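# Screw a feeder screw into the red-taped housing hole

## Task

Pick up a screw from the screw feeder and turn it into the housing hole at the corner marked with red tape until the screwdriver motor halts on its own torque limit (the result shows stopped_at_torque=1). The other three holes must stay free of any screw tip. Once it is tight, do not rotate or shift that screw again, and raise the screwdriver to a clear height above its head. If a screw was pressed in rather than turned in, unscrew it completely and drive it again. Finally release the screw and move the tool away.

## Robot and tools

Robot: one arm carrying a powered screwdriver. Its tool point is the tip of the hex key when nothing presses on it. The key points along the tool point's own +z axis and can be pushed back up to 12 mm. A thin vacuum sleeve around the key can hold a screw. A flat block sticks out about 9 cm from the last joint's axis toward the screwdriver's -y side and rotates with it, so watch its clearance.

Scene frame: origin on the table top under the arm base, +z up, +y to the left when looking along +x. Results report end_effector_position (m) and end_effector_quat_wxyz in this frame, plus linear (m/s) and angular (rad/s) velocity. The printed position may be off, more so at long reach. "Hand target" is the pose the controller is currently steering toward. A "pose unreachable" line means the clearance check (which treats any mounting block under the base as arm) altered or blocked the command.

The row: every moving command uses rows of 9 numbers, each in [-1, 1], in this order: dx, dy, dz, rx, ry, rz, spindle, torque_limit, sleeve_vacuum. The first six are an offset (not a pose) of the tool point, expressed in the tool point's own axes, from its measured pose at the start of the action; 1.0 equals 0.6 m or 180 degrees, and rx, ry, rz form a single rotation vector. spindle: +1 spins the key clockwise at 500 rpm (drives in), -1 the opposite way; about 0.5 s to full speed. torque_limit maps linearly from 0.3 N m at -1 to 1.2 N m at +1. sleeve_vacuum above 0.01 holds a screw; anything else releases it. All three tool values persist until changed, and the motor keeps spinning between calls and while you write, without the arm following the screw, so finish with spindle 0.

execute_actions(actions): a list of up to 15 actions; each action is a table of up to 15 rows, one row per 1/30 s step. A shorter table repeats its last row to fill 15 steps. Every row in an action is measured from the same start pose, not from the previous row. For the first action of a call the start is the last pose a result reported. An empty list just returns state and images. Each step the command is clipped to within 100 mm and 16 degrees of the measured pose; after an action the arm goes at most to the last clipped pose, so send the remainder next. Motion lags commands by about 0.17 s.

move(target, speed, stop_force, blocking): target is one 9-number row; its six motion numbers are an offset from the pose in the last result showing one. The path is straight, 0.5 to 10 s long (cut off at 10 s), turns the short way, and does not avoid obstacles. speed: 0.002 to 0.5 m/s (default 0.25); rotation capped at twice that in rad/s. stop_force: 13 to 80 N, optional, not allowed before the scene has run 0.2 s; the path ends when the wrist sensor reads that much extra push opposite the motion for two steps, then backs up two steps and holds. With it and a very low speed, the target may sit well past contact. Do not rely on it during rotating moves, and omit it when backing off something you press on. blocking=false returns after 0.5 s while the arm keeps going (not combinable with stop_force); then only wait or stop are accepted until an end is reported. The "move:" line gives the ending (done, contact, held, off_target, moving, fault), limits (paced = clipped, held = some steps blocked), and distance to target.

wait(seconds): 0 to 10, arm holds its last command; returns early if a running move finishes. stop(): brakes a running move; the tool keeps its settings. zoom_image(camera, region): camera is cam_high (672x504), cam_low (672x504) or cam_wrist (616x616); region [x0, y0, x1, y1] in pixels from the top-left, at most 504x504. finished_scene(scene): ends the current scene by number; irreversible.

Screwing procedure: put the tool point on the screw axis, 2 mm below the top of the head, and rotate slowly with spindle between -0.2 and 0.2; negative engages only, positive engages and drives. screw_detected=1 when sleeve_vacuum_kpa exceeds 30 (head seals the sleeve). While driving, lower the arm 0.7 mm per turn. The motor stops at 95 % of torque_limit (head seated or thread jammed) and stopped_at_torque becomes 1; a new positive spindle only works after spindle has been 0 or negative for 0.5 s continuously.

Wrist force and Wrist torque lines give sensor readings [x y z] in the tool axes; force points from a surface back into the arm. Expect offsets up to about 5.5 N, noise up to 3.4 N, saturation near 100 N; "no reading" at the start is normal.

Avoid: the arm is stiff, so commanding even slightly past firm contact can trigger a fault; a joint reaching its load limit (shoulder pan/lift 287, elbow 130, wrists 46.9 N m) or 150 N of external force stops the arm for 10 s and drops the rest of the call. Prolonged holding heats motors (warning at 70 °C, brake lockout at 85 °C). Do not knock anything off the table, drop screws, slam, or press hard. Loose objects may get nudged occasionally.

Each tool is called after "Emit:" as name([rows], argument=value, ...), one row to a line, values as JSON.

## Session

Emit:
execute_actions(actions=[])

Scene clock: 0.00 s.
end_effector_position=(+0.4035, +0.2524, +0.3583) sleeve_vacuum_kpa=0 screw_detected=0 stopped_at_torque=0 turns=0.00 end_effector_quat_wxyz=(+0.267, +0.641, +0.667, -0.270) end_effector_velocity=(-0.001, -0.001, -0.000) end_effector_angular_velocity=(+0.001, +0.000, -0.002)
Joint positions: [-0.455 -2.118  2.163 -1.614 -1.572 -0.455]
Joint velocities: [-0.001  0.     0.001  0.001  0.     0.   ]
Wrist force (N, on the end effector, along its own x y z axes, offset not removed): no reading
Wrist torque (N m, same axes, about the end effector's origin, offset not removed): no reading
Hand target: +0.403, +0.252, +0.358; +0.267, +0.641, +0.667, -0.270

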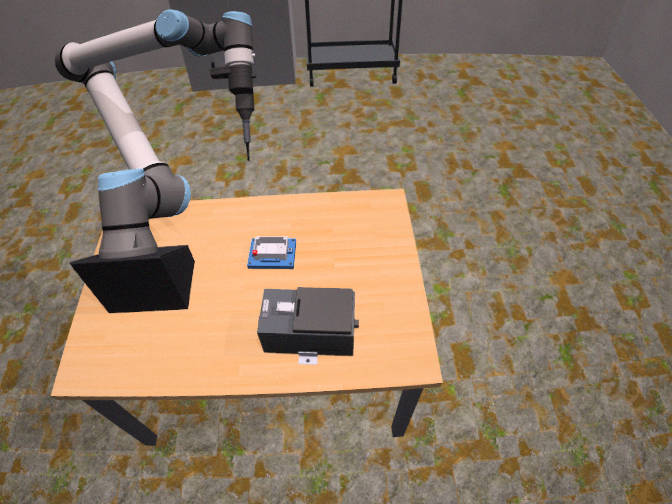

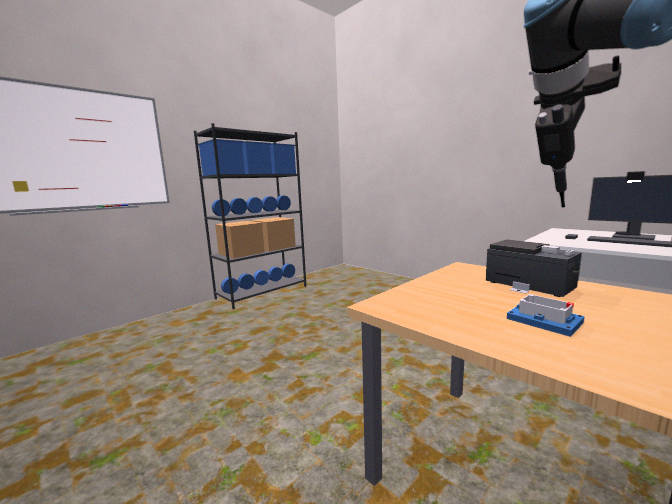

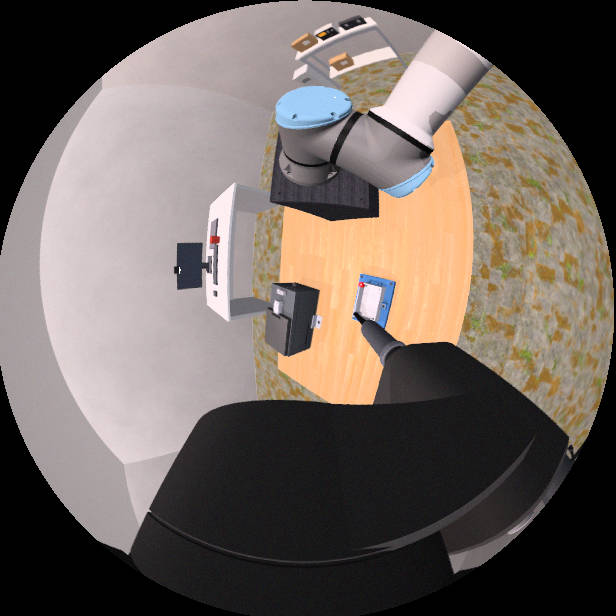

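Emit:
move(target=[-0.301,0.0635,0.686,0,0.247,0,0,1,1], speed=0.3)

Emit:
zoom_image(camera="cam_wrist", region=[315, 295, 375, 335])

Emit:
zoom_image(camera="cam_high", region=[230, 230, 310, 325])

Scene clock: 3.90 s.
end_effector_position=(+0.4524, -0.1628, +0.1910) sleeve_vacuum_kpa=14 screw_detected=0 stopped_at_torque=0 turns=0.00 end_effector_quat_wxyz=(-0.005, +0.695, +0.719, -0.007) end_effector_velocity=(+0.001, -0.002, -0.001) end_effector_angular_velocity=(+0.003, -0.000, -0.000)
Joint positions: [-1.068 -1.033  2.234 -2.06  -1.226 -1.197]
Joint velocities: [-0.001  0.006 -0.003  0.     0.001 -0.001]
Wrist force (N, on the end effector, along its own x y z axes, offset not removed): [3.0 -2.9 1.8]
Wrist torque (N m, same axes, about the end effector's origin, offset not removed): [-0.77 -0.65 0.19]
Hand target: +0.452, -0.163, +0.191; -0.006, +0.695, +0.719, -0.007
Off the commanded pose: 0.001 m, 0 deg.
move: done

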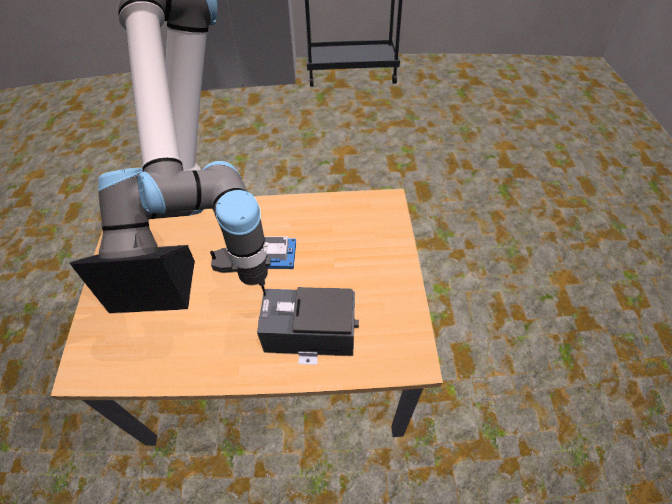

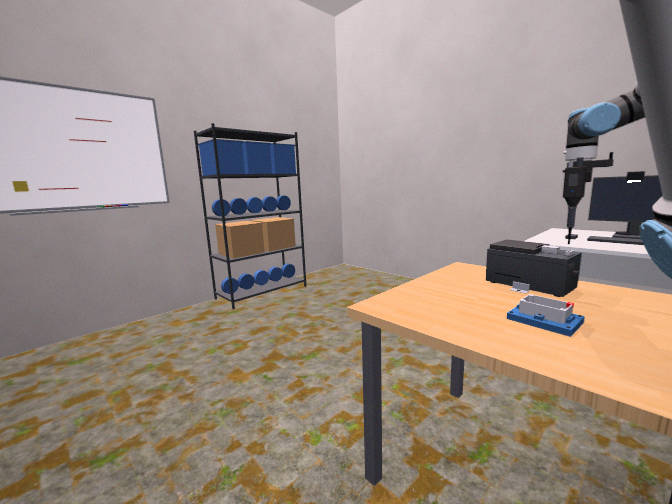

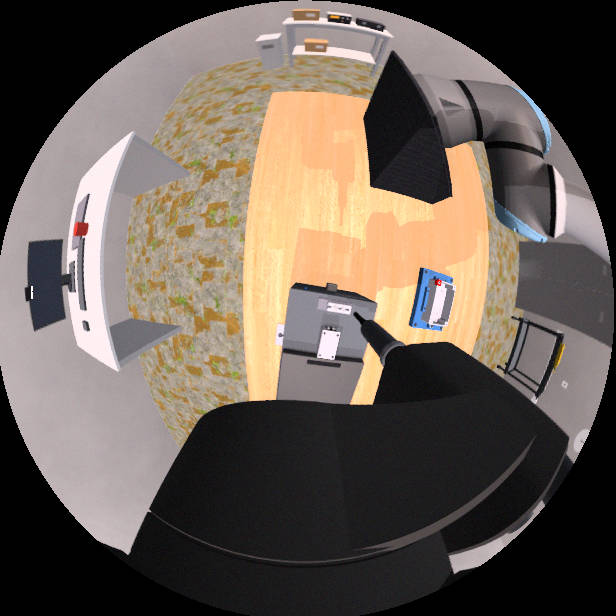

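Region (315, 295, 375, 335) of cam_wrist's 616x616 image, scaled by 8.400, with more detail than that image has.

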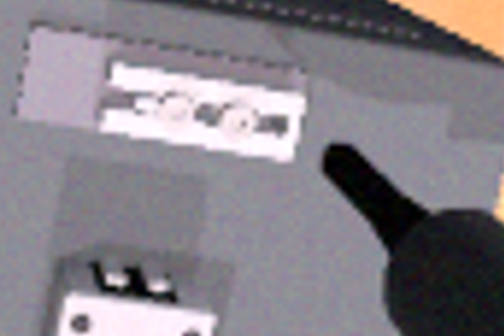

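Region (230, 230, 310, 325) of cam_high's 672x504 image, scaled by 5.305, with more detail than that image has; it fills the left 424 columns of this view, and the rest is white.

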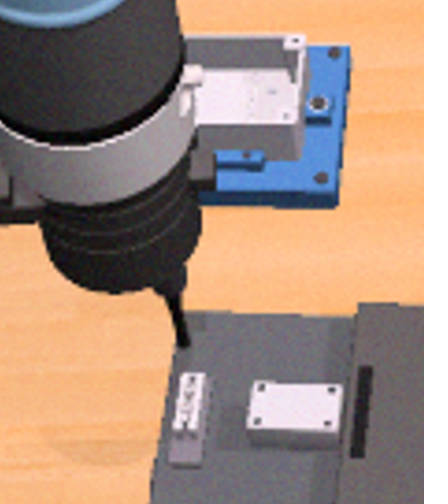

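Emit:
move(target=[-0.0176,-0.0022,0.033,0,0,0,0,1,1], speed=0.08)

Emit:
zoom_image(camera="cam_wrist", region=[335, 300, 375, 327])

Scene clock: 5.90 s.
end_effector_position=(+0.4512, -0.1734, +0.1713) sleeve_vacuum_kpa=14 screw_detected=0 stopped_at_torque=0 turns=0.00 end_effector_quat_wxyz=(-0.005, +0.695, +0.719, -0.007) end_effector_velocity=(-0.000, +0.001, -0.002) end_effector_angular_velocity=(+0.001, +0.001, +0.001)
Joint positions: [-1.064 -0.995  2.244 -2.109 -1.224 -1.194]
Joint velocities: [ 0.002  0.001  0.001 -0.002  0.001  0.   ]
Wrist force (N, on the end effector, along its own x y z axes, offset not removed): [3.6 -2.7 3.0]
Wrist torque (N m, same axes, about the end effector's origin, offset not removed): [-0.78 -0.74 0.14]
Hand target: +0.451, -0.173, +0.171; -0.005, +0.695, +0.719, -0.007
Off the commanded pose: 0.000 m, 0 deg.
move: done

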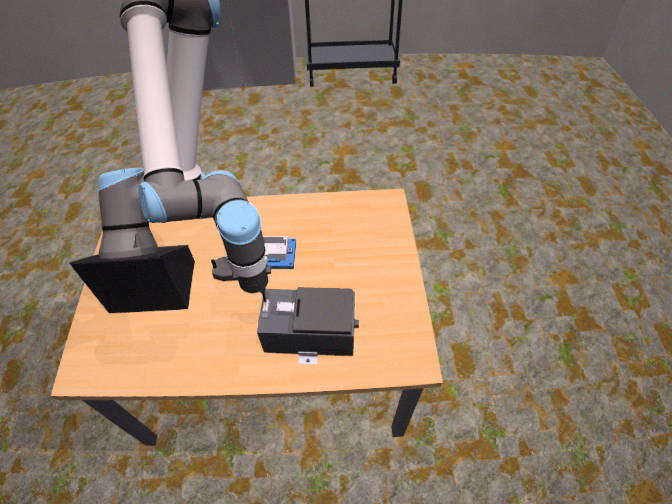

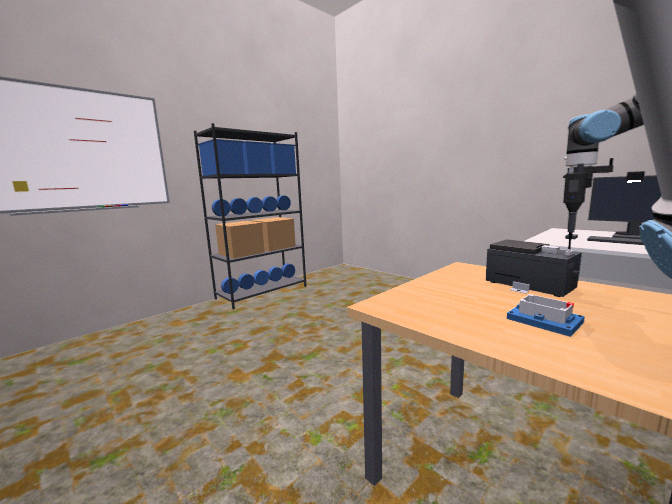

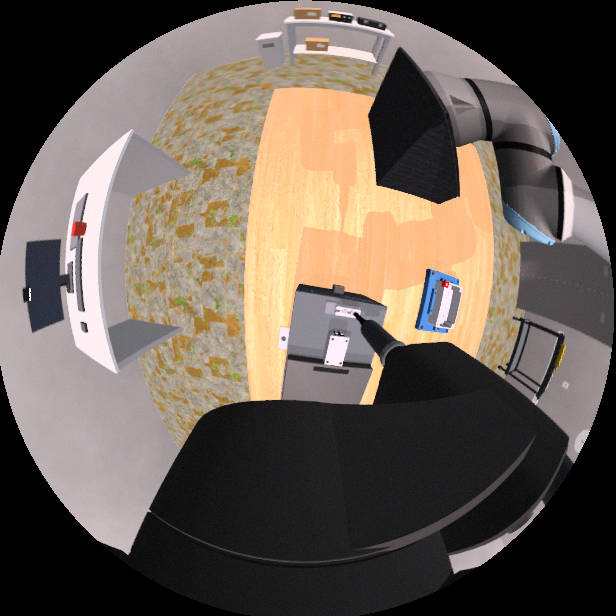

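Region (335, 300, 375, 327) of cam_wrist's 616x616 image, scaled by 12.600, with more detail than that image has; it fills the top 340 rows of this view, and the rest is white.

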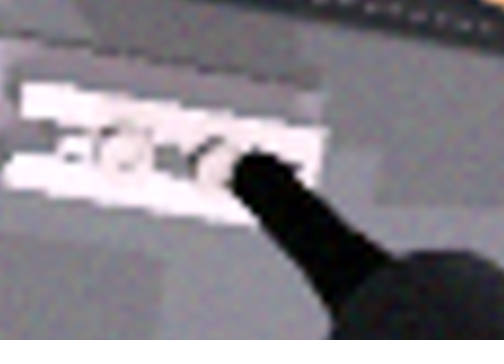

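Emit:
move(target=[-0.0035,0.0017,0.004,0,0,0,0,1,1], speed=0.02)

Emit:
zoom_image(camera="cam_wrist", region=[335, 300, 375, 327])

Emit:
zoom_image(camera="cam_low", region=[545, 230, 585, 260])

Emit:
zoom_image(camera="cam_high", region=[250, 285, 280, 315])

Scene clock: 7.70 s.
end_effector_position=(+0.4522, -0.1754, +0.1689) sleeve_vacuum_kpa=14 screw_detected=0 stopped_at_torque=0 turns=0.00 end_effector_quat_wxyz=(-0.005, +0.695, +0.719, -0.007) end_effector_velocity=(-0.001, +0.001, -0.002) end_effector_angular_velocity=(+0.002, +0.003, -0.000)
Joint positions: [-1.063 -0.989  2.242 -2.114 -1.223 -1.193]
Joint velocities: [ 0.001  0.002  0.001 -0.    -0.001  0.   ]
Wrist force (N, on the end effector, along its own x y z axes, offset not removed): [3.2 -1.7 2.6]
Wrist torque (N m, same axes, about the end effector's origin, offset not removed): [-0.47 -0.65 0.06]
Hand target: +0.452, -0.175, +0.169; -0.005, +0.695, +0.719, -0.007
Off the commanded pose: 0.000 m, 0 deg.
move: done

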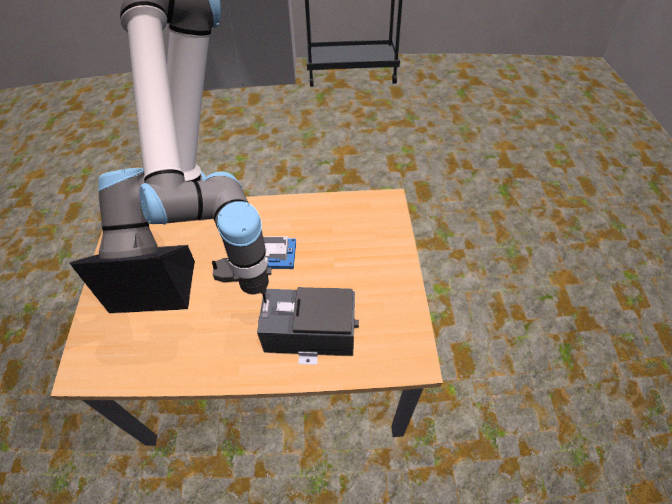

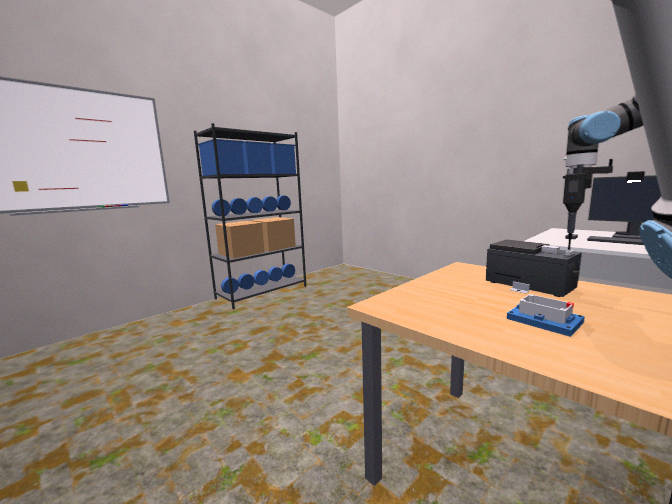

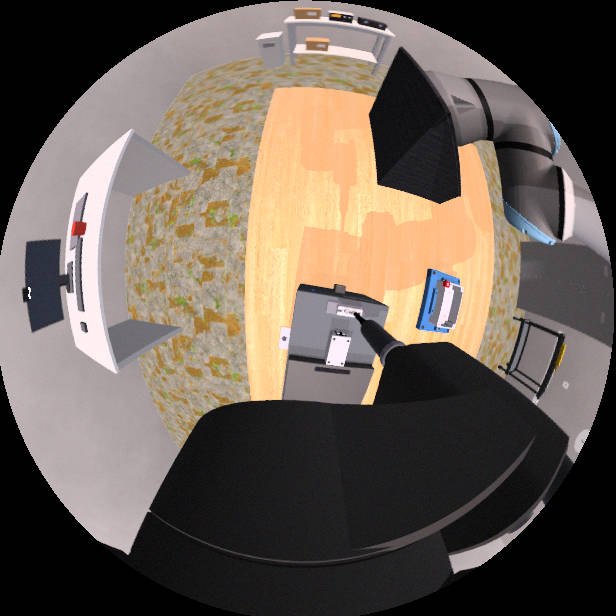

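Region (335, 300, 375, 327) of cam_wrist's 616x616 image, scaled by 12.600, with more detail than that image has; it fills the top 340 rows of this view, and the rest is white.

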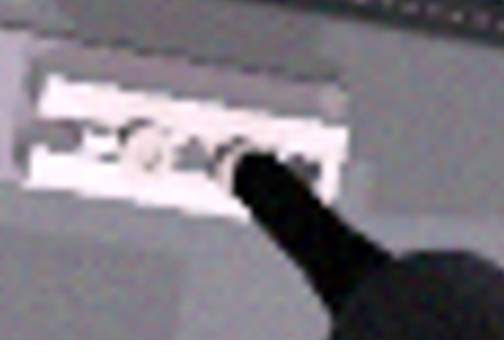

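Region (545, 230, 585, 260) of cam_low's 672x504 image, scaled by 12.600, with more detail than that image has; it fills the top 378 rows of this view, and the rest is white.

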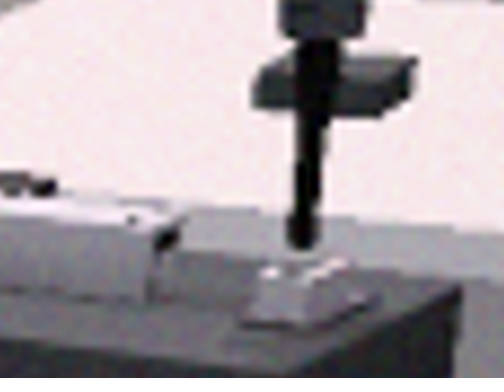

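Region (250, 285, 280, 315) of cam_high's 672x504 image, scaled by 16.800, with more detail than that image has.

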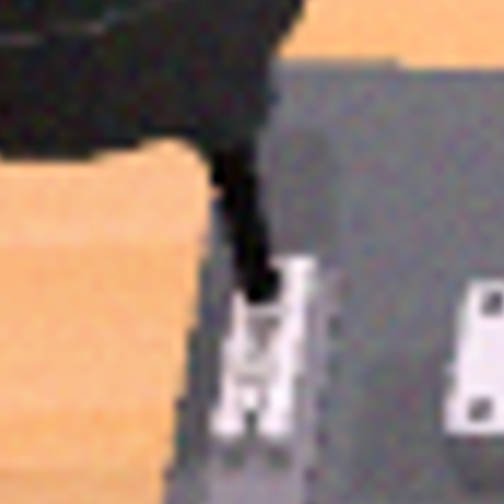

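Emit:
move(target=[0,0,0.009,0,0,0,-0.15,1,1], speed=0.004)

Emit:
execute_actions([
  [[0,0,0,0,0,0,0,1,1]],
])

Emit:
zoom_image(camera="cam_wrist", region=[335, 300, 375, 327])

Scene clock: 10.17 s.
end_effector_position=(+0.4521, -0.1754, +0.1636) sleeve_vacuum_kpa=40 screw_detected=1 stopped_at_torque=0 turns=-1.93 end_effector_quat_wxyz=(-0.005, +0.695, +0.719, -0.007) end_effector_velocity=(+0.000, +0.000, -0.001) end_effector_angular_velocity=(+0.002, +0.001, -0.000)
Joint positions: [-1.06  -0.983  2.247 -2.126 -1.221 -1.19 ]
Joint velocities: [ 0.001  0.002 -0.001  0.001  0.001  0.   ]
Wrist force (N, on the end effector, along its own x y z axes, offset not removed): [-0.6 -2.5 -2.3]
Wrist torque (N m, same axes, about the end effector's origin, offset not removed): [-0.78 0.24 0.14]
Hand target: +0.452, -0.175, +0.164; -0.005, +0.695, +0.719, -0.007
Off the commanded pose: 0.000 m, 0 deg.
move: done

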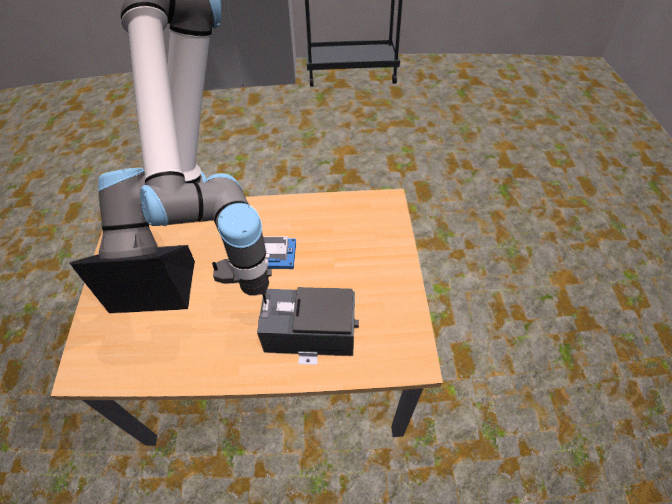

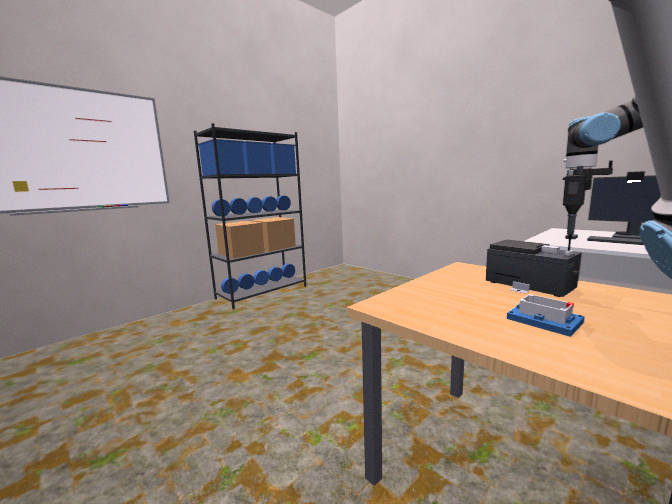

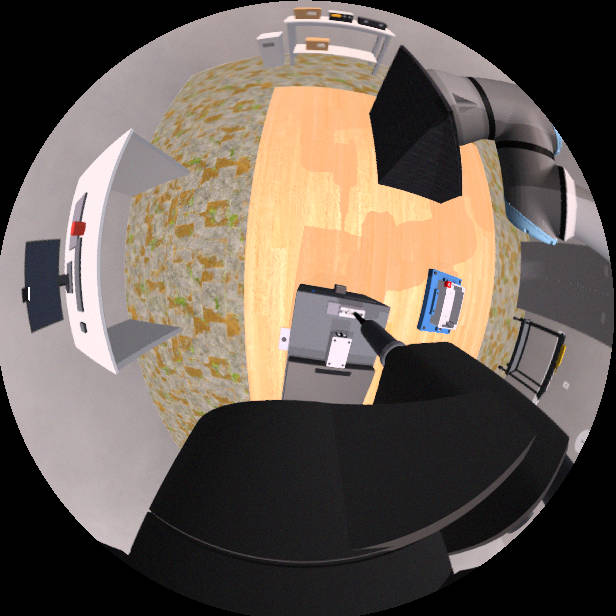

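Scene clock: 10.67 s.
end_effector_position=(+0.4521, -0.1754, +0.1636) sleeve_vacuum_kpa=40 screw_detected=1 stopped_at_torque=0 turns=-1.93 end_effector_quat_wxyz=(-0.005, +0.695, +0.719, -0.007) end_effector_velocity=(+0.001, -0.000, +0.000) end_effector_angular_velocity=(-0.001, +0.000, +0.002)
Joint positions: [-1.06  -0.983  2.247 -2.126 -1.221 -1.19 ]
Joint velocities: [ 0.002 -0.    -0.001 -0.001  0.     0.   ]
Wrist force (N, on the end effector, along its own x y z axes, offset not removed): [1.4 -3.5 -3.1]
Wrist torque (N m, same axes, about the end effector's origin, offset not removed): [-1.00 -0.36 0.16]
Hand target: +0.452, -0.175, +0.164; -0.005, +0.695, +0.719, -0.007
Off the commanded pose: 0.000 m, 0 deg.

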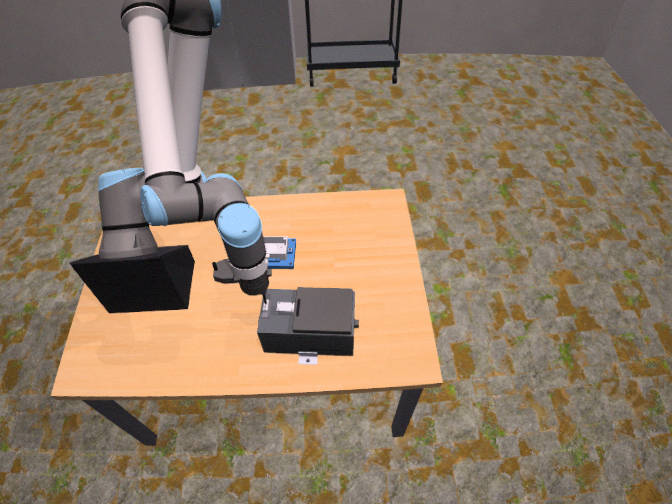

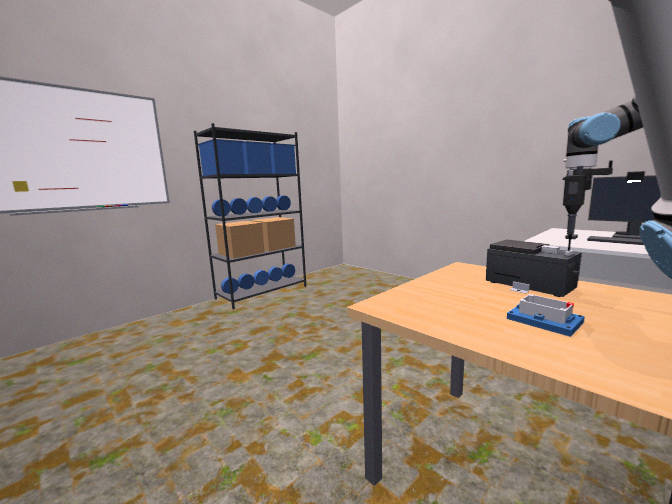

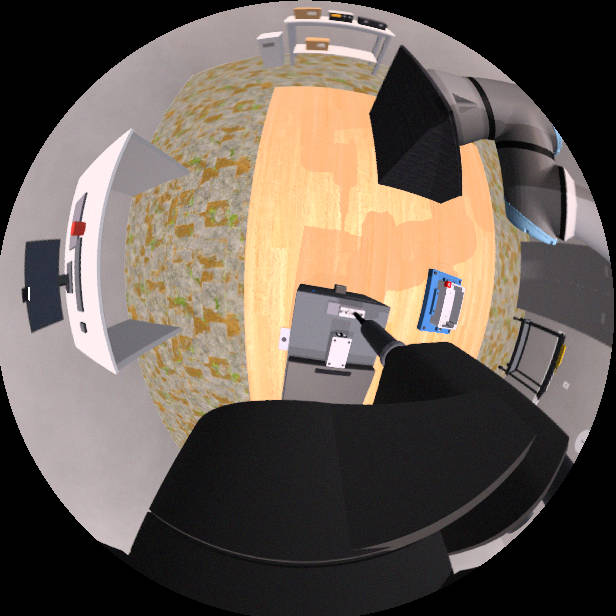

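Region (335, 300, 375, 327) of cam_wrist's 616x616 image, scaled by 12.600, with more detail than that image has; it fills the top 340 rows of this view, and the rest is white.

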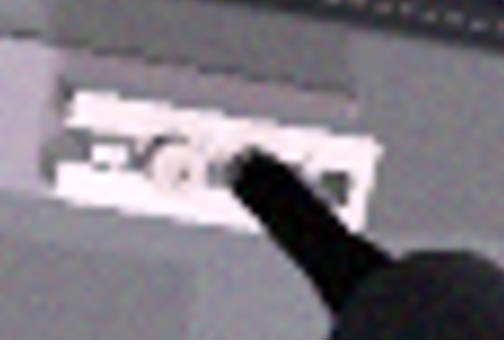

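Emit:
move(target=[0,0,-0.08,0,0,0,0,1,1], speed=0.08)

Emit:
move(target=[0.47,-0.096,0.14,0,0,0,0,1,1])

Emit:
zoom_image(camera="cam_wrist", region=[310, 270, 400, 340])

Emit:
zoom_image(camera="cam_high", region=[235, 215, 305, 275])

Scene clock: 13.03 s.
end_effector_position=(+0.4529, -0.1753, +0.2114) sleeve_vacuum_kpa=40 screw_detected=1 stopped_at_torque=0 turns=-1.93 end_effector_quat_wxyz=(-0.005, +0.695, +0.719, -0.007) end_effector_velocity=(-0.000, +0.000, +0.002) end_effector_angular_velocity=(+0.002, -0.002, -0.002)
Joint positions: [-1.086 -1.032  2.201 -2.024 -1.238 -1.211]
Joint velocities: [-0.002 -0.001 -0.001  0.004  0.001 -0.001]
Wrist force (N, on the end effector, along its own x y z axes, offset not removed): [1.0 -2.9 0.6]
Wrist torque (N m, same axes, about the end effector's origin, offset not removed): [-0.78 -0.21 0.17]
Hand target: +0.453, -0.175, +0.212; -0.005, +0.695, +0.719, -0.007
Off the commanded pose: 0.000 m, 0 deg.
move: done

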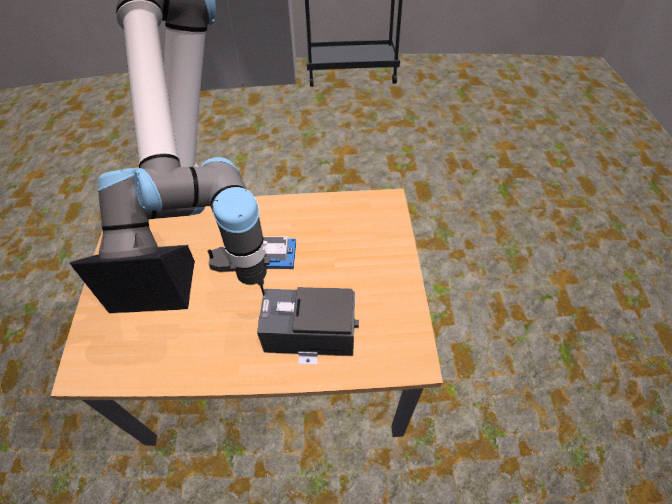

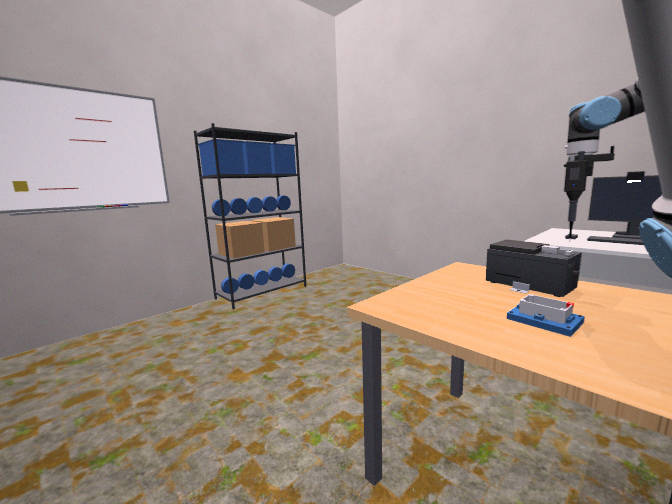

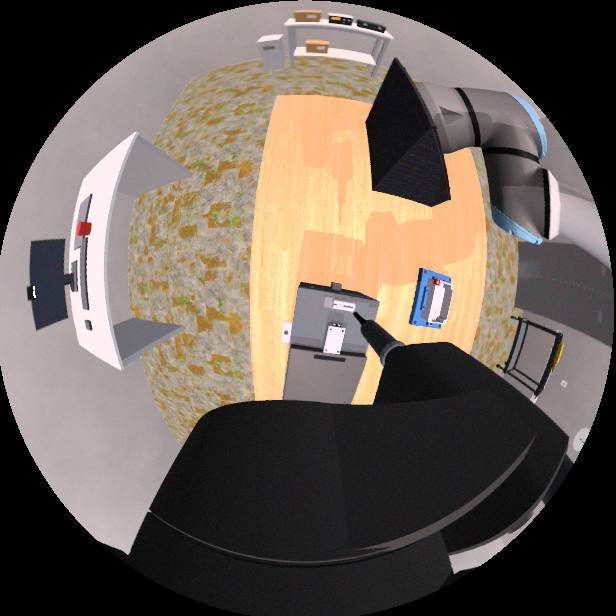

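Scene clock: 14.77 s.
end_effector_position=(+0.3845, +0.1041, +0.1279) sleeve_vacuum_kpa=40 screw_detected=1 stopped_at_torque=0 turns=-1.93 end_effector_quat_wxyz=(-0.005, +0.695, +0.719, -0.007) end_effector_velocity=(-0.000, +0.001, +0.000) end_effector_angular_velocity=(-0.001, -0.002, -0.000)
Joint positions: [-0.905 -1.562  2.561 -1.911 -1.124 -1.06 ]
Joint velocities: [-0.    -0.005  0.001  0.001  0.001  0.001]
Wrist force (N, on the end effector, along its own x y z axes, offset not removed): [0.6 -2.8 2.4]
Wrist torque (N m, same axes, about the end effector's origin, offset not removed): [-0.86 0.06 0.12]
Hand target: +0.385, +0.104, +0.128; -0.005, +0.695, +0.719, -0.007
Off the commanded pose: 0.001 m, 0 deg.
move: done

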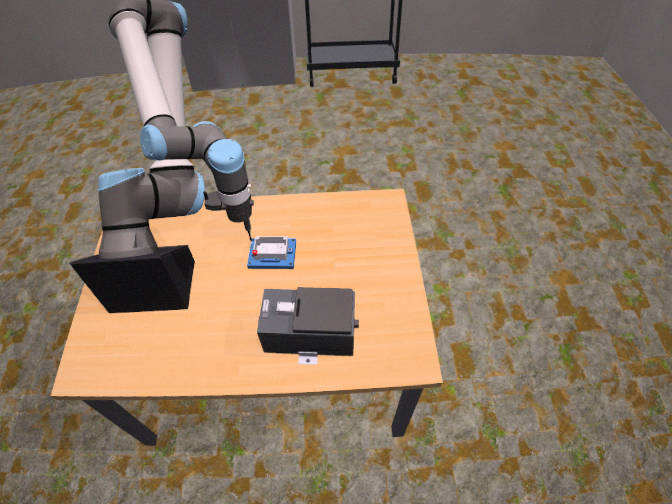

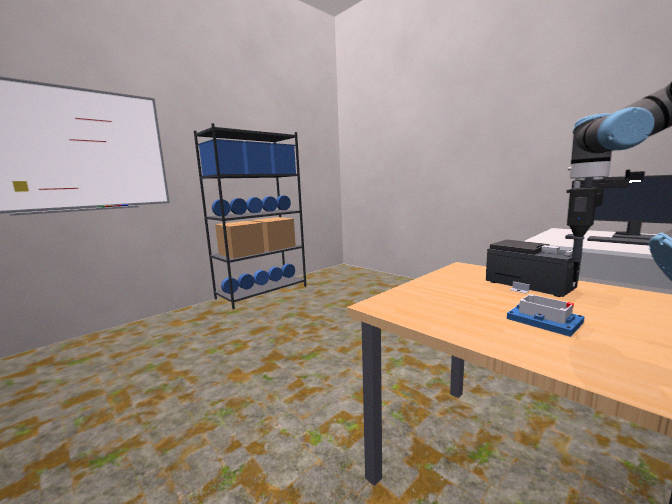

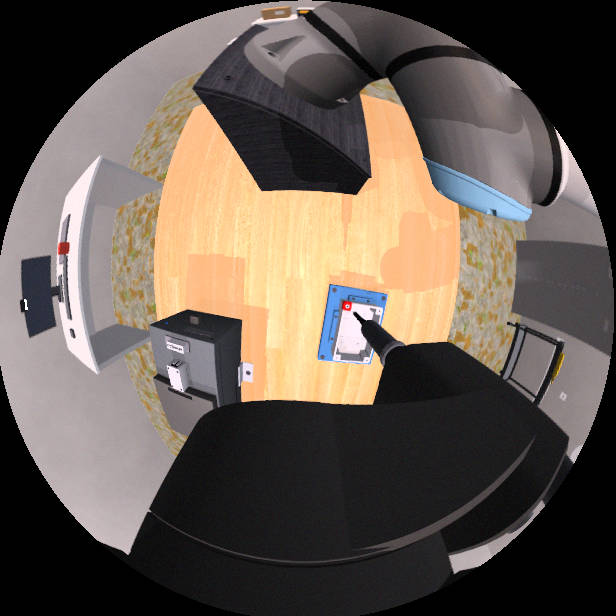

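Region (310, 270, 400, 340) of cam_wrist's 616x616 image, scaled by 5.600, with more detail than that image has.

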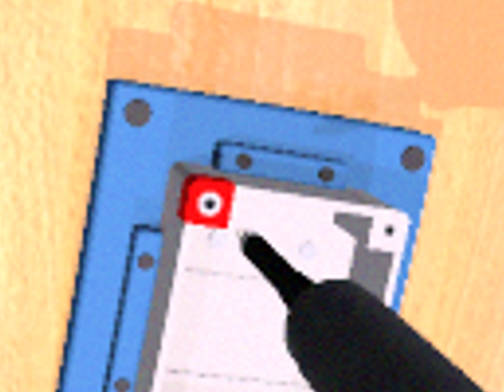

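Region (235, 215, 305, 275) of cam_high's 672x504 image, scaled by 7.200, with more detail than that image has; it fills the top 432 rows of this view, and the rest is white.

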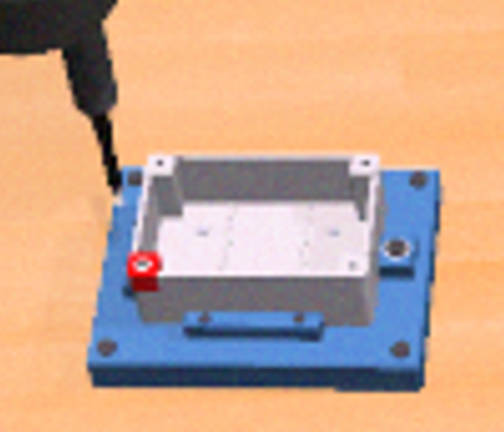

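Emit:
move(target=[0.0098,0.009,0.072,0,0,0,0,1,1], speed=0.08)

Emit:
zoom_image(camera="cam_wrist", region=[335, 297, 375, 324])

Emit:
zoom_image(camera="cam_high", region=[240, 230, 275, 260])

Emit:
zoom_image(camera="cam_low", region=[550, 275, 595, 315])

Scene clock: 17.27 s.
end_effector_position=(+0.3890, +0.1100, +0.0847) sleeve_vacuum_kpa=40 screw_detected=1 stopped_at_torque=0 turns=-1.93 end_effector_quat_wxyz=(-0.005, +0.695, +0.719, -0.007) end_effector_velocity=(+0.000, +0.000, -0.002) end_effector_angular_velocity=(+0.002, +0.001, -0.001)
Joint positions: [-0.84  -1.505  2.602 -2.035 -1.085 -1.002]
Joint velocities: [ 0.003  0.004  0.    -0.003  0.001  0.002]
Wrist force (N, on the end effector, along its own x y z axes, offset not removed): [4.0 -1.7 1.3]
Wrist torque (N m, same axes, about the end effector's origin, offset not removed): [-0.44 -0.98 0.06]
Hand target: +0.389, +0.110, +0.085; -0.005, +0.695, +0.719, -0.007
Off the commanded pose: 0.000 m, 0 deg.
move: done

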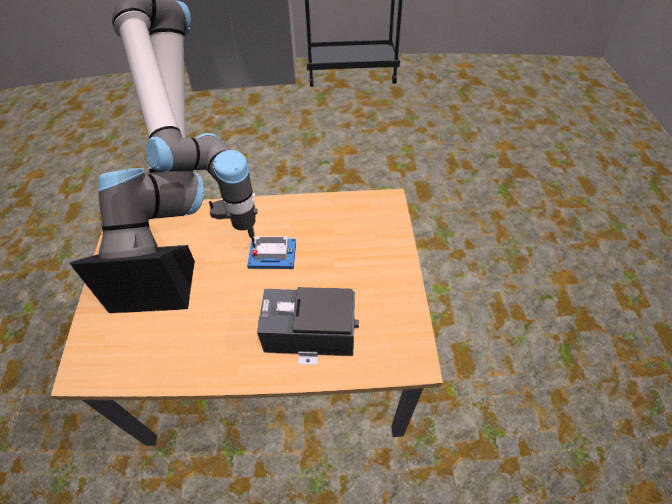

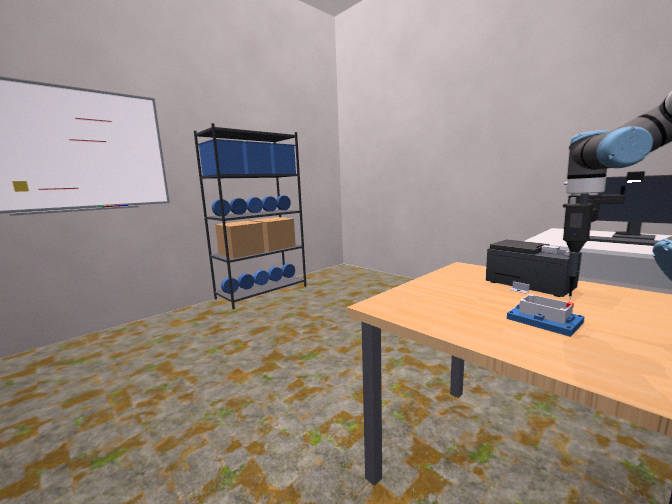

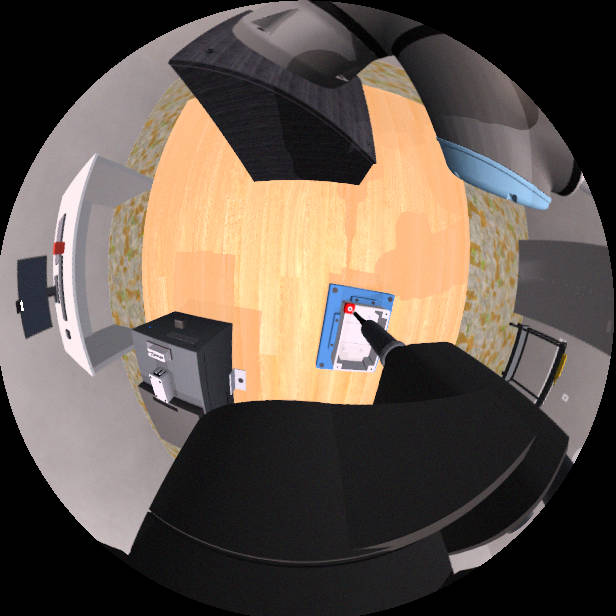

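Region (335, 297, 375, 324) of cam_wrist's 616x616 image, scaled by 12.600, with more detail than that image has; it fills the top 340 rows of this view, and the rest is white.

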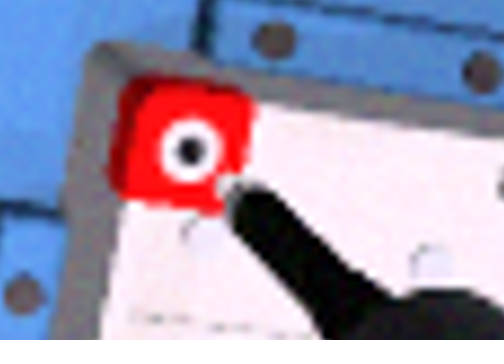

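Region (240, 230, 275, 260) of cam_high's 672x504 image, scaled by 14.400, with more detail than that image has; it fills the top 432 rows of this view, and the rest is white.

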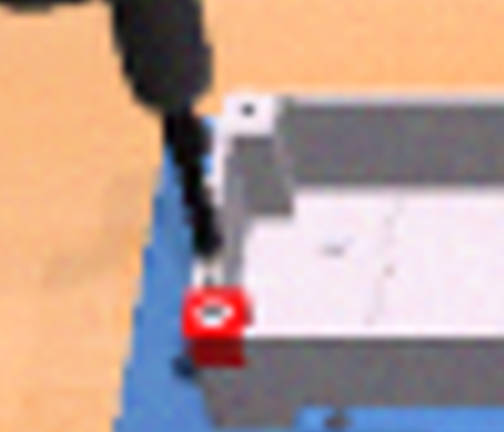

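Region (550, 275, 595, 315) of cam_low's 672x504 image, scaled by 11.200, with more detail than that image has.

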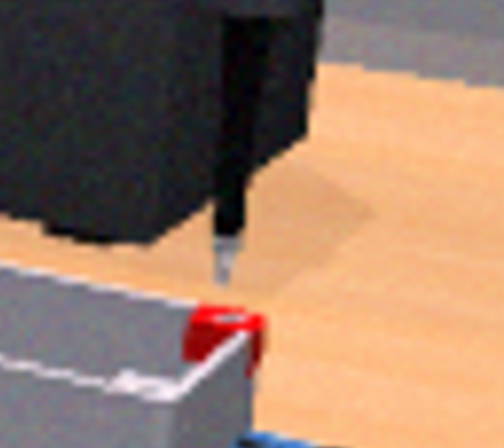

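Emit:
move(target=[-0.0015,0,0.018,0,0,0,0,1,1], speed=0.02)

Emit:
zoom_image(camera="cam_wrist", region=[335, 297, 375, 324])

Emit:
zoom_image(camera="cam_high", region=[240, 230, 275, 260])

Emit:
zoom_image(camera="cam_low", region=[550, 275, 595, 315])

Scene clock: 20.03 s.
end_effector_position=(+0.3888, +0.1091, +0.0740) sleeve_vacuum_kpa=40 screw_detected=1 stopped_at_torque=0 turns=-1.93 end_effector_quat_wxyz=(-0.005, +0.695, +0.719, -0.007) end_effector_velocity=(-0.000, -0.000, -0.002) end_effector_angular_velocity=(+0.001, +0.001, -0.001)
Joint positions: [-0.829 -1.485  2.612 -2.071 -1.078 -0.992]
Joint velocities: [ 0.001  0.004  0.001 -0.004  0.001  0.002]
Wrist force (N, on the end effector, along its own x y z axes, offset not removed): [2.9 -2.1 -2.9]
Wrist torque (N m, same axes, about the end effector's origin, offset not removed): [-0.59 -0.55 0.01]
Hand target: +0.389, +0.109, +0.074; -0.005, +0.695, +0.719, -0.007
Off the commanded pose: 0.000 m, 0 deg.
move: done

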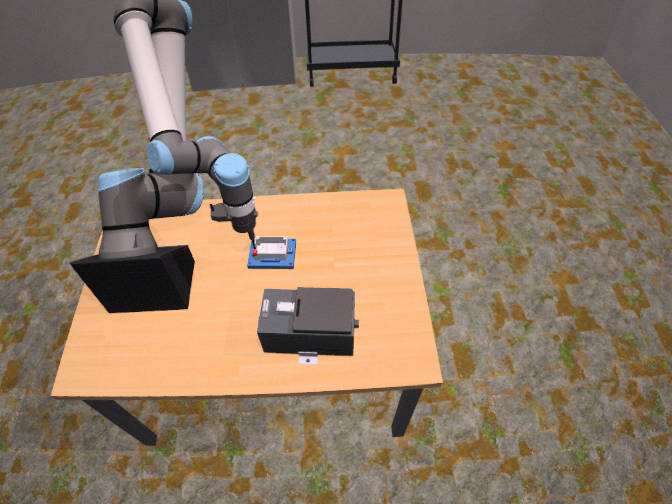

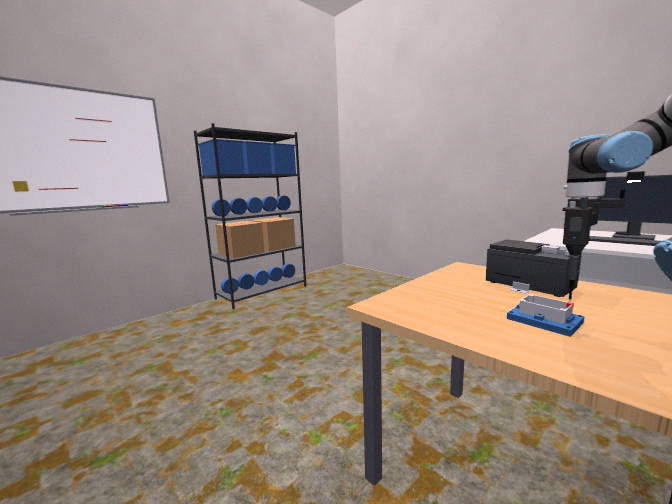

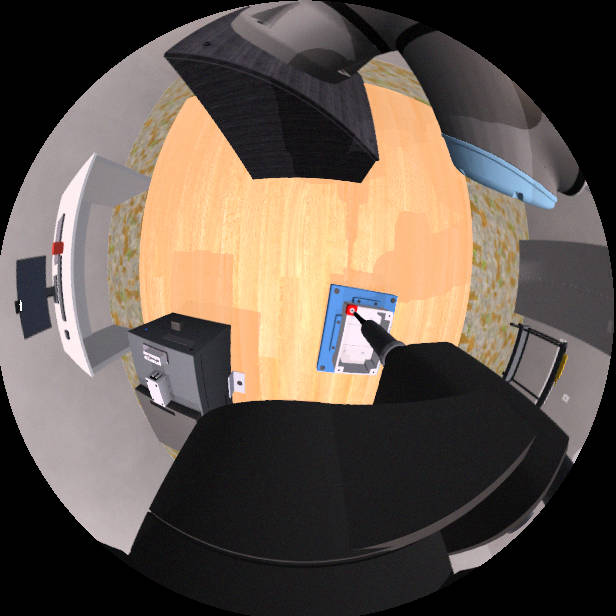

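Region (335, 297, 375, 324) of cam_wrist's 616x616 image, scaled by 12.600, with more detail than that image has; it fills the top 340 rows of this view, and the rest is white.

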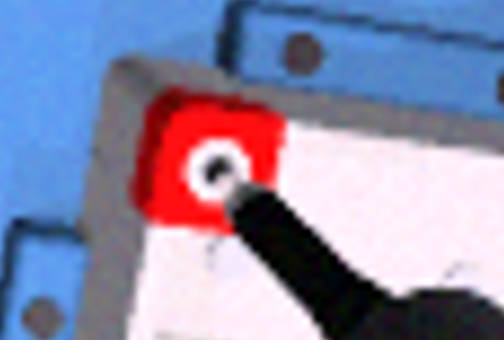

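Region (240, 230, 275, 260) of cam_high's 672x504 image, scaled by 14.400, with more detail than that image has; it fills the top 432 rows of this view, and the rest is white.

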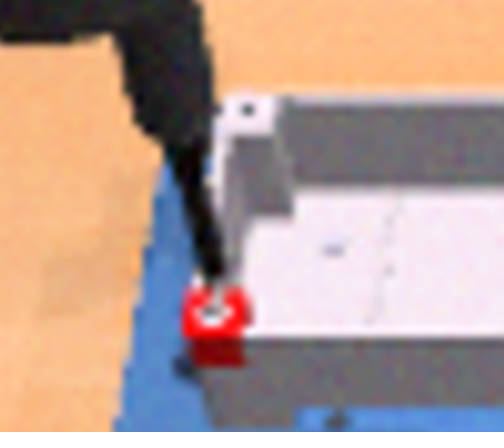

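Region (550, 275, 595, 315) of cam_low's 672x504 image, scaled by 11.200, with more detail than that image has.

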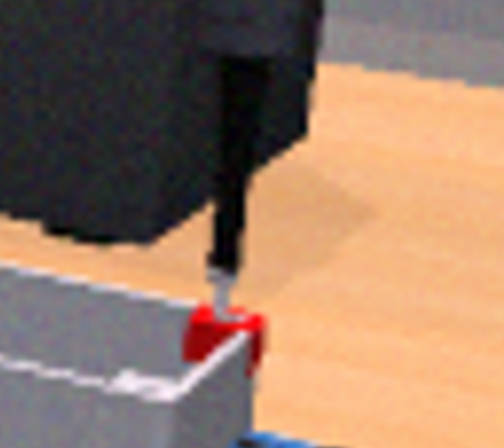

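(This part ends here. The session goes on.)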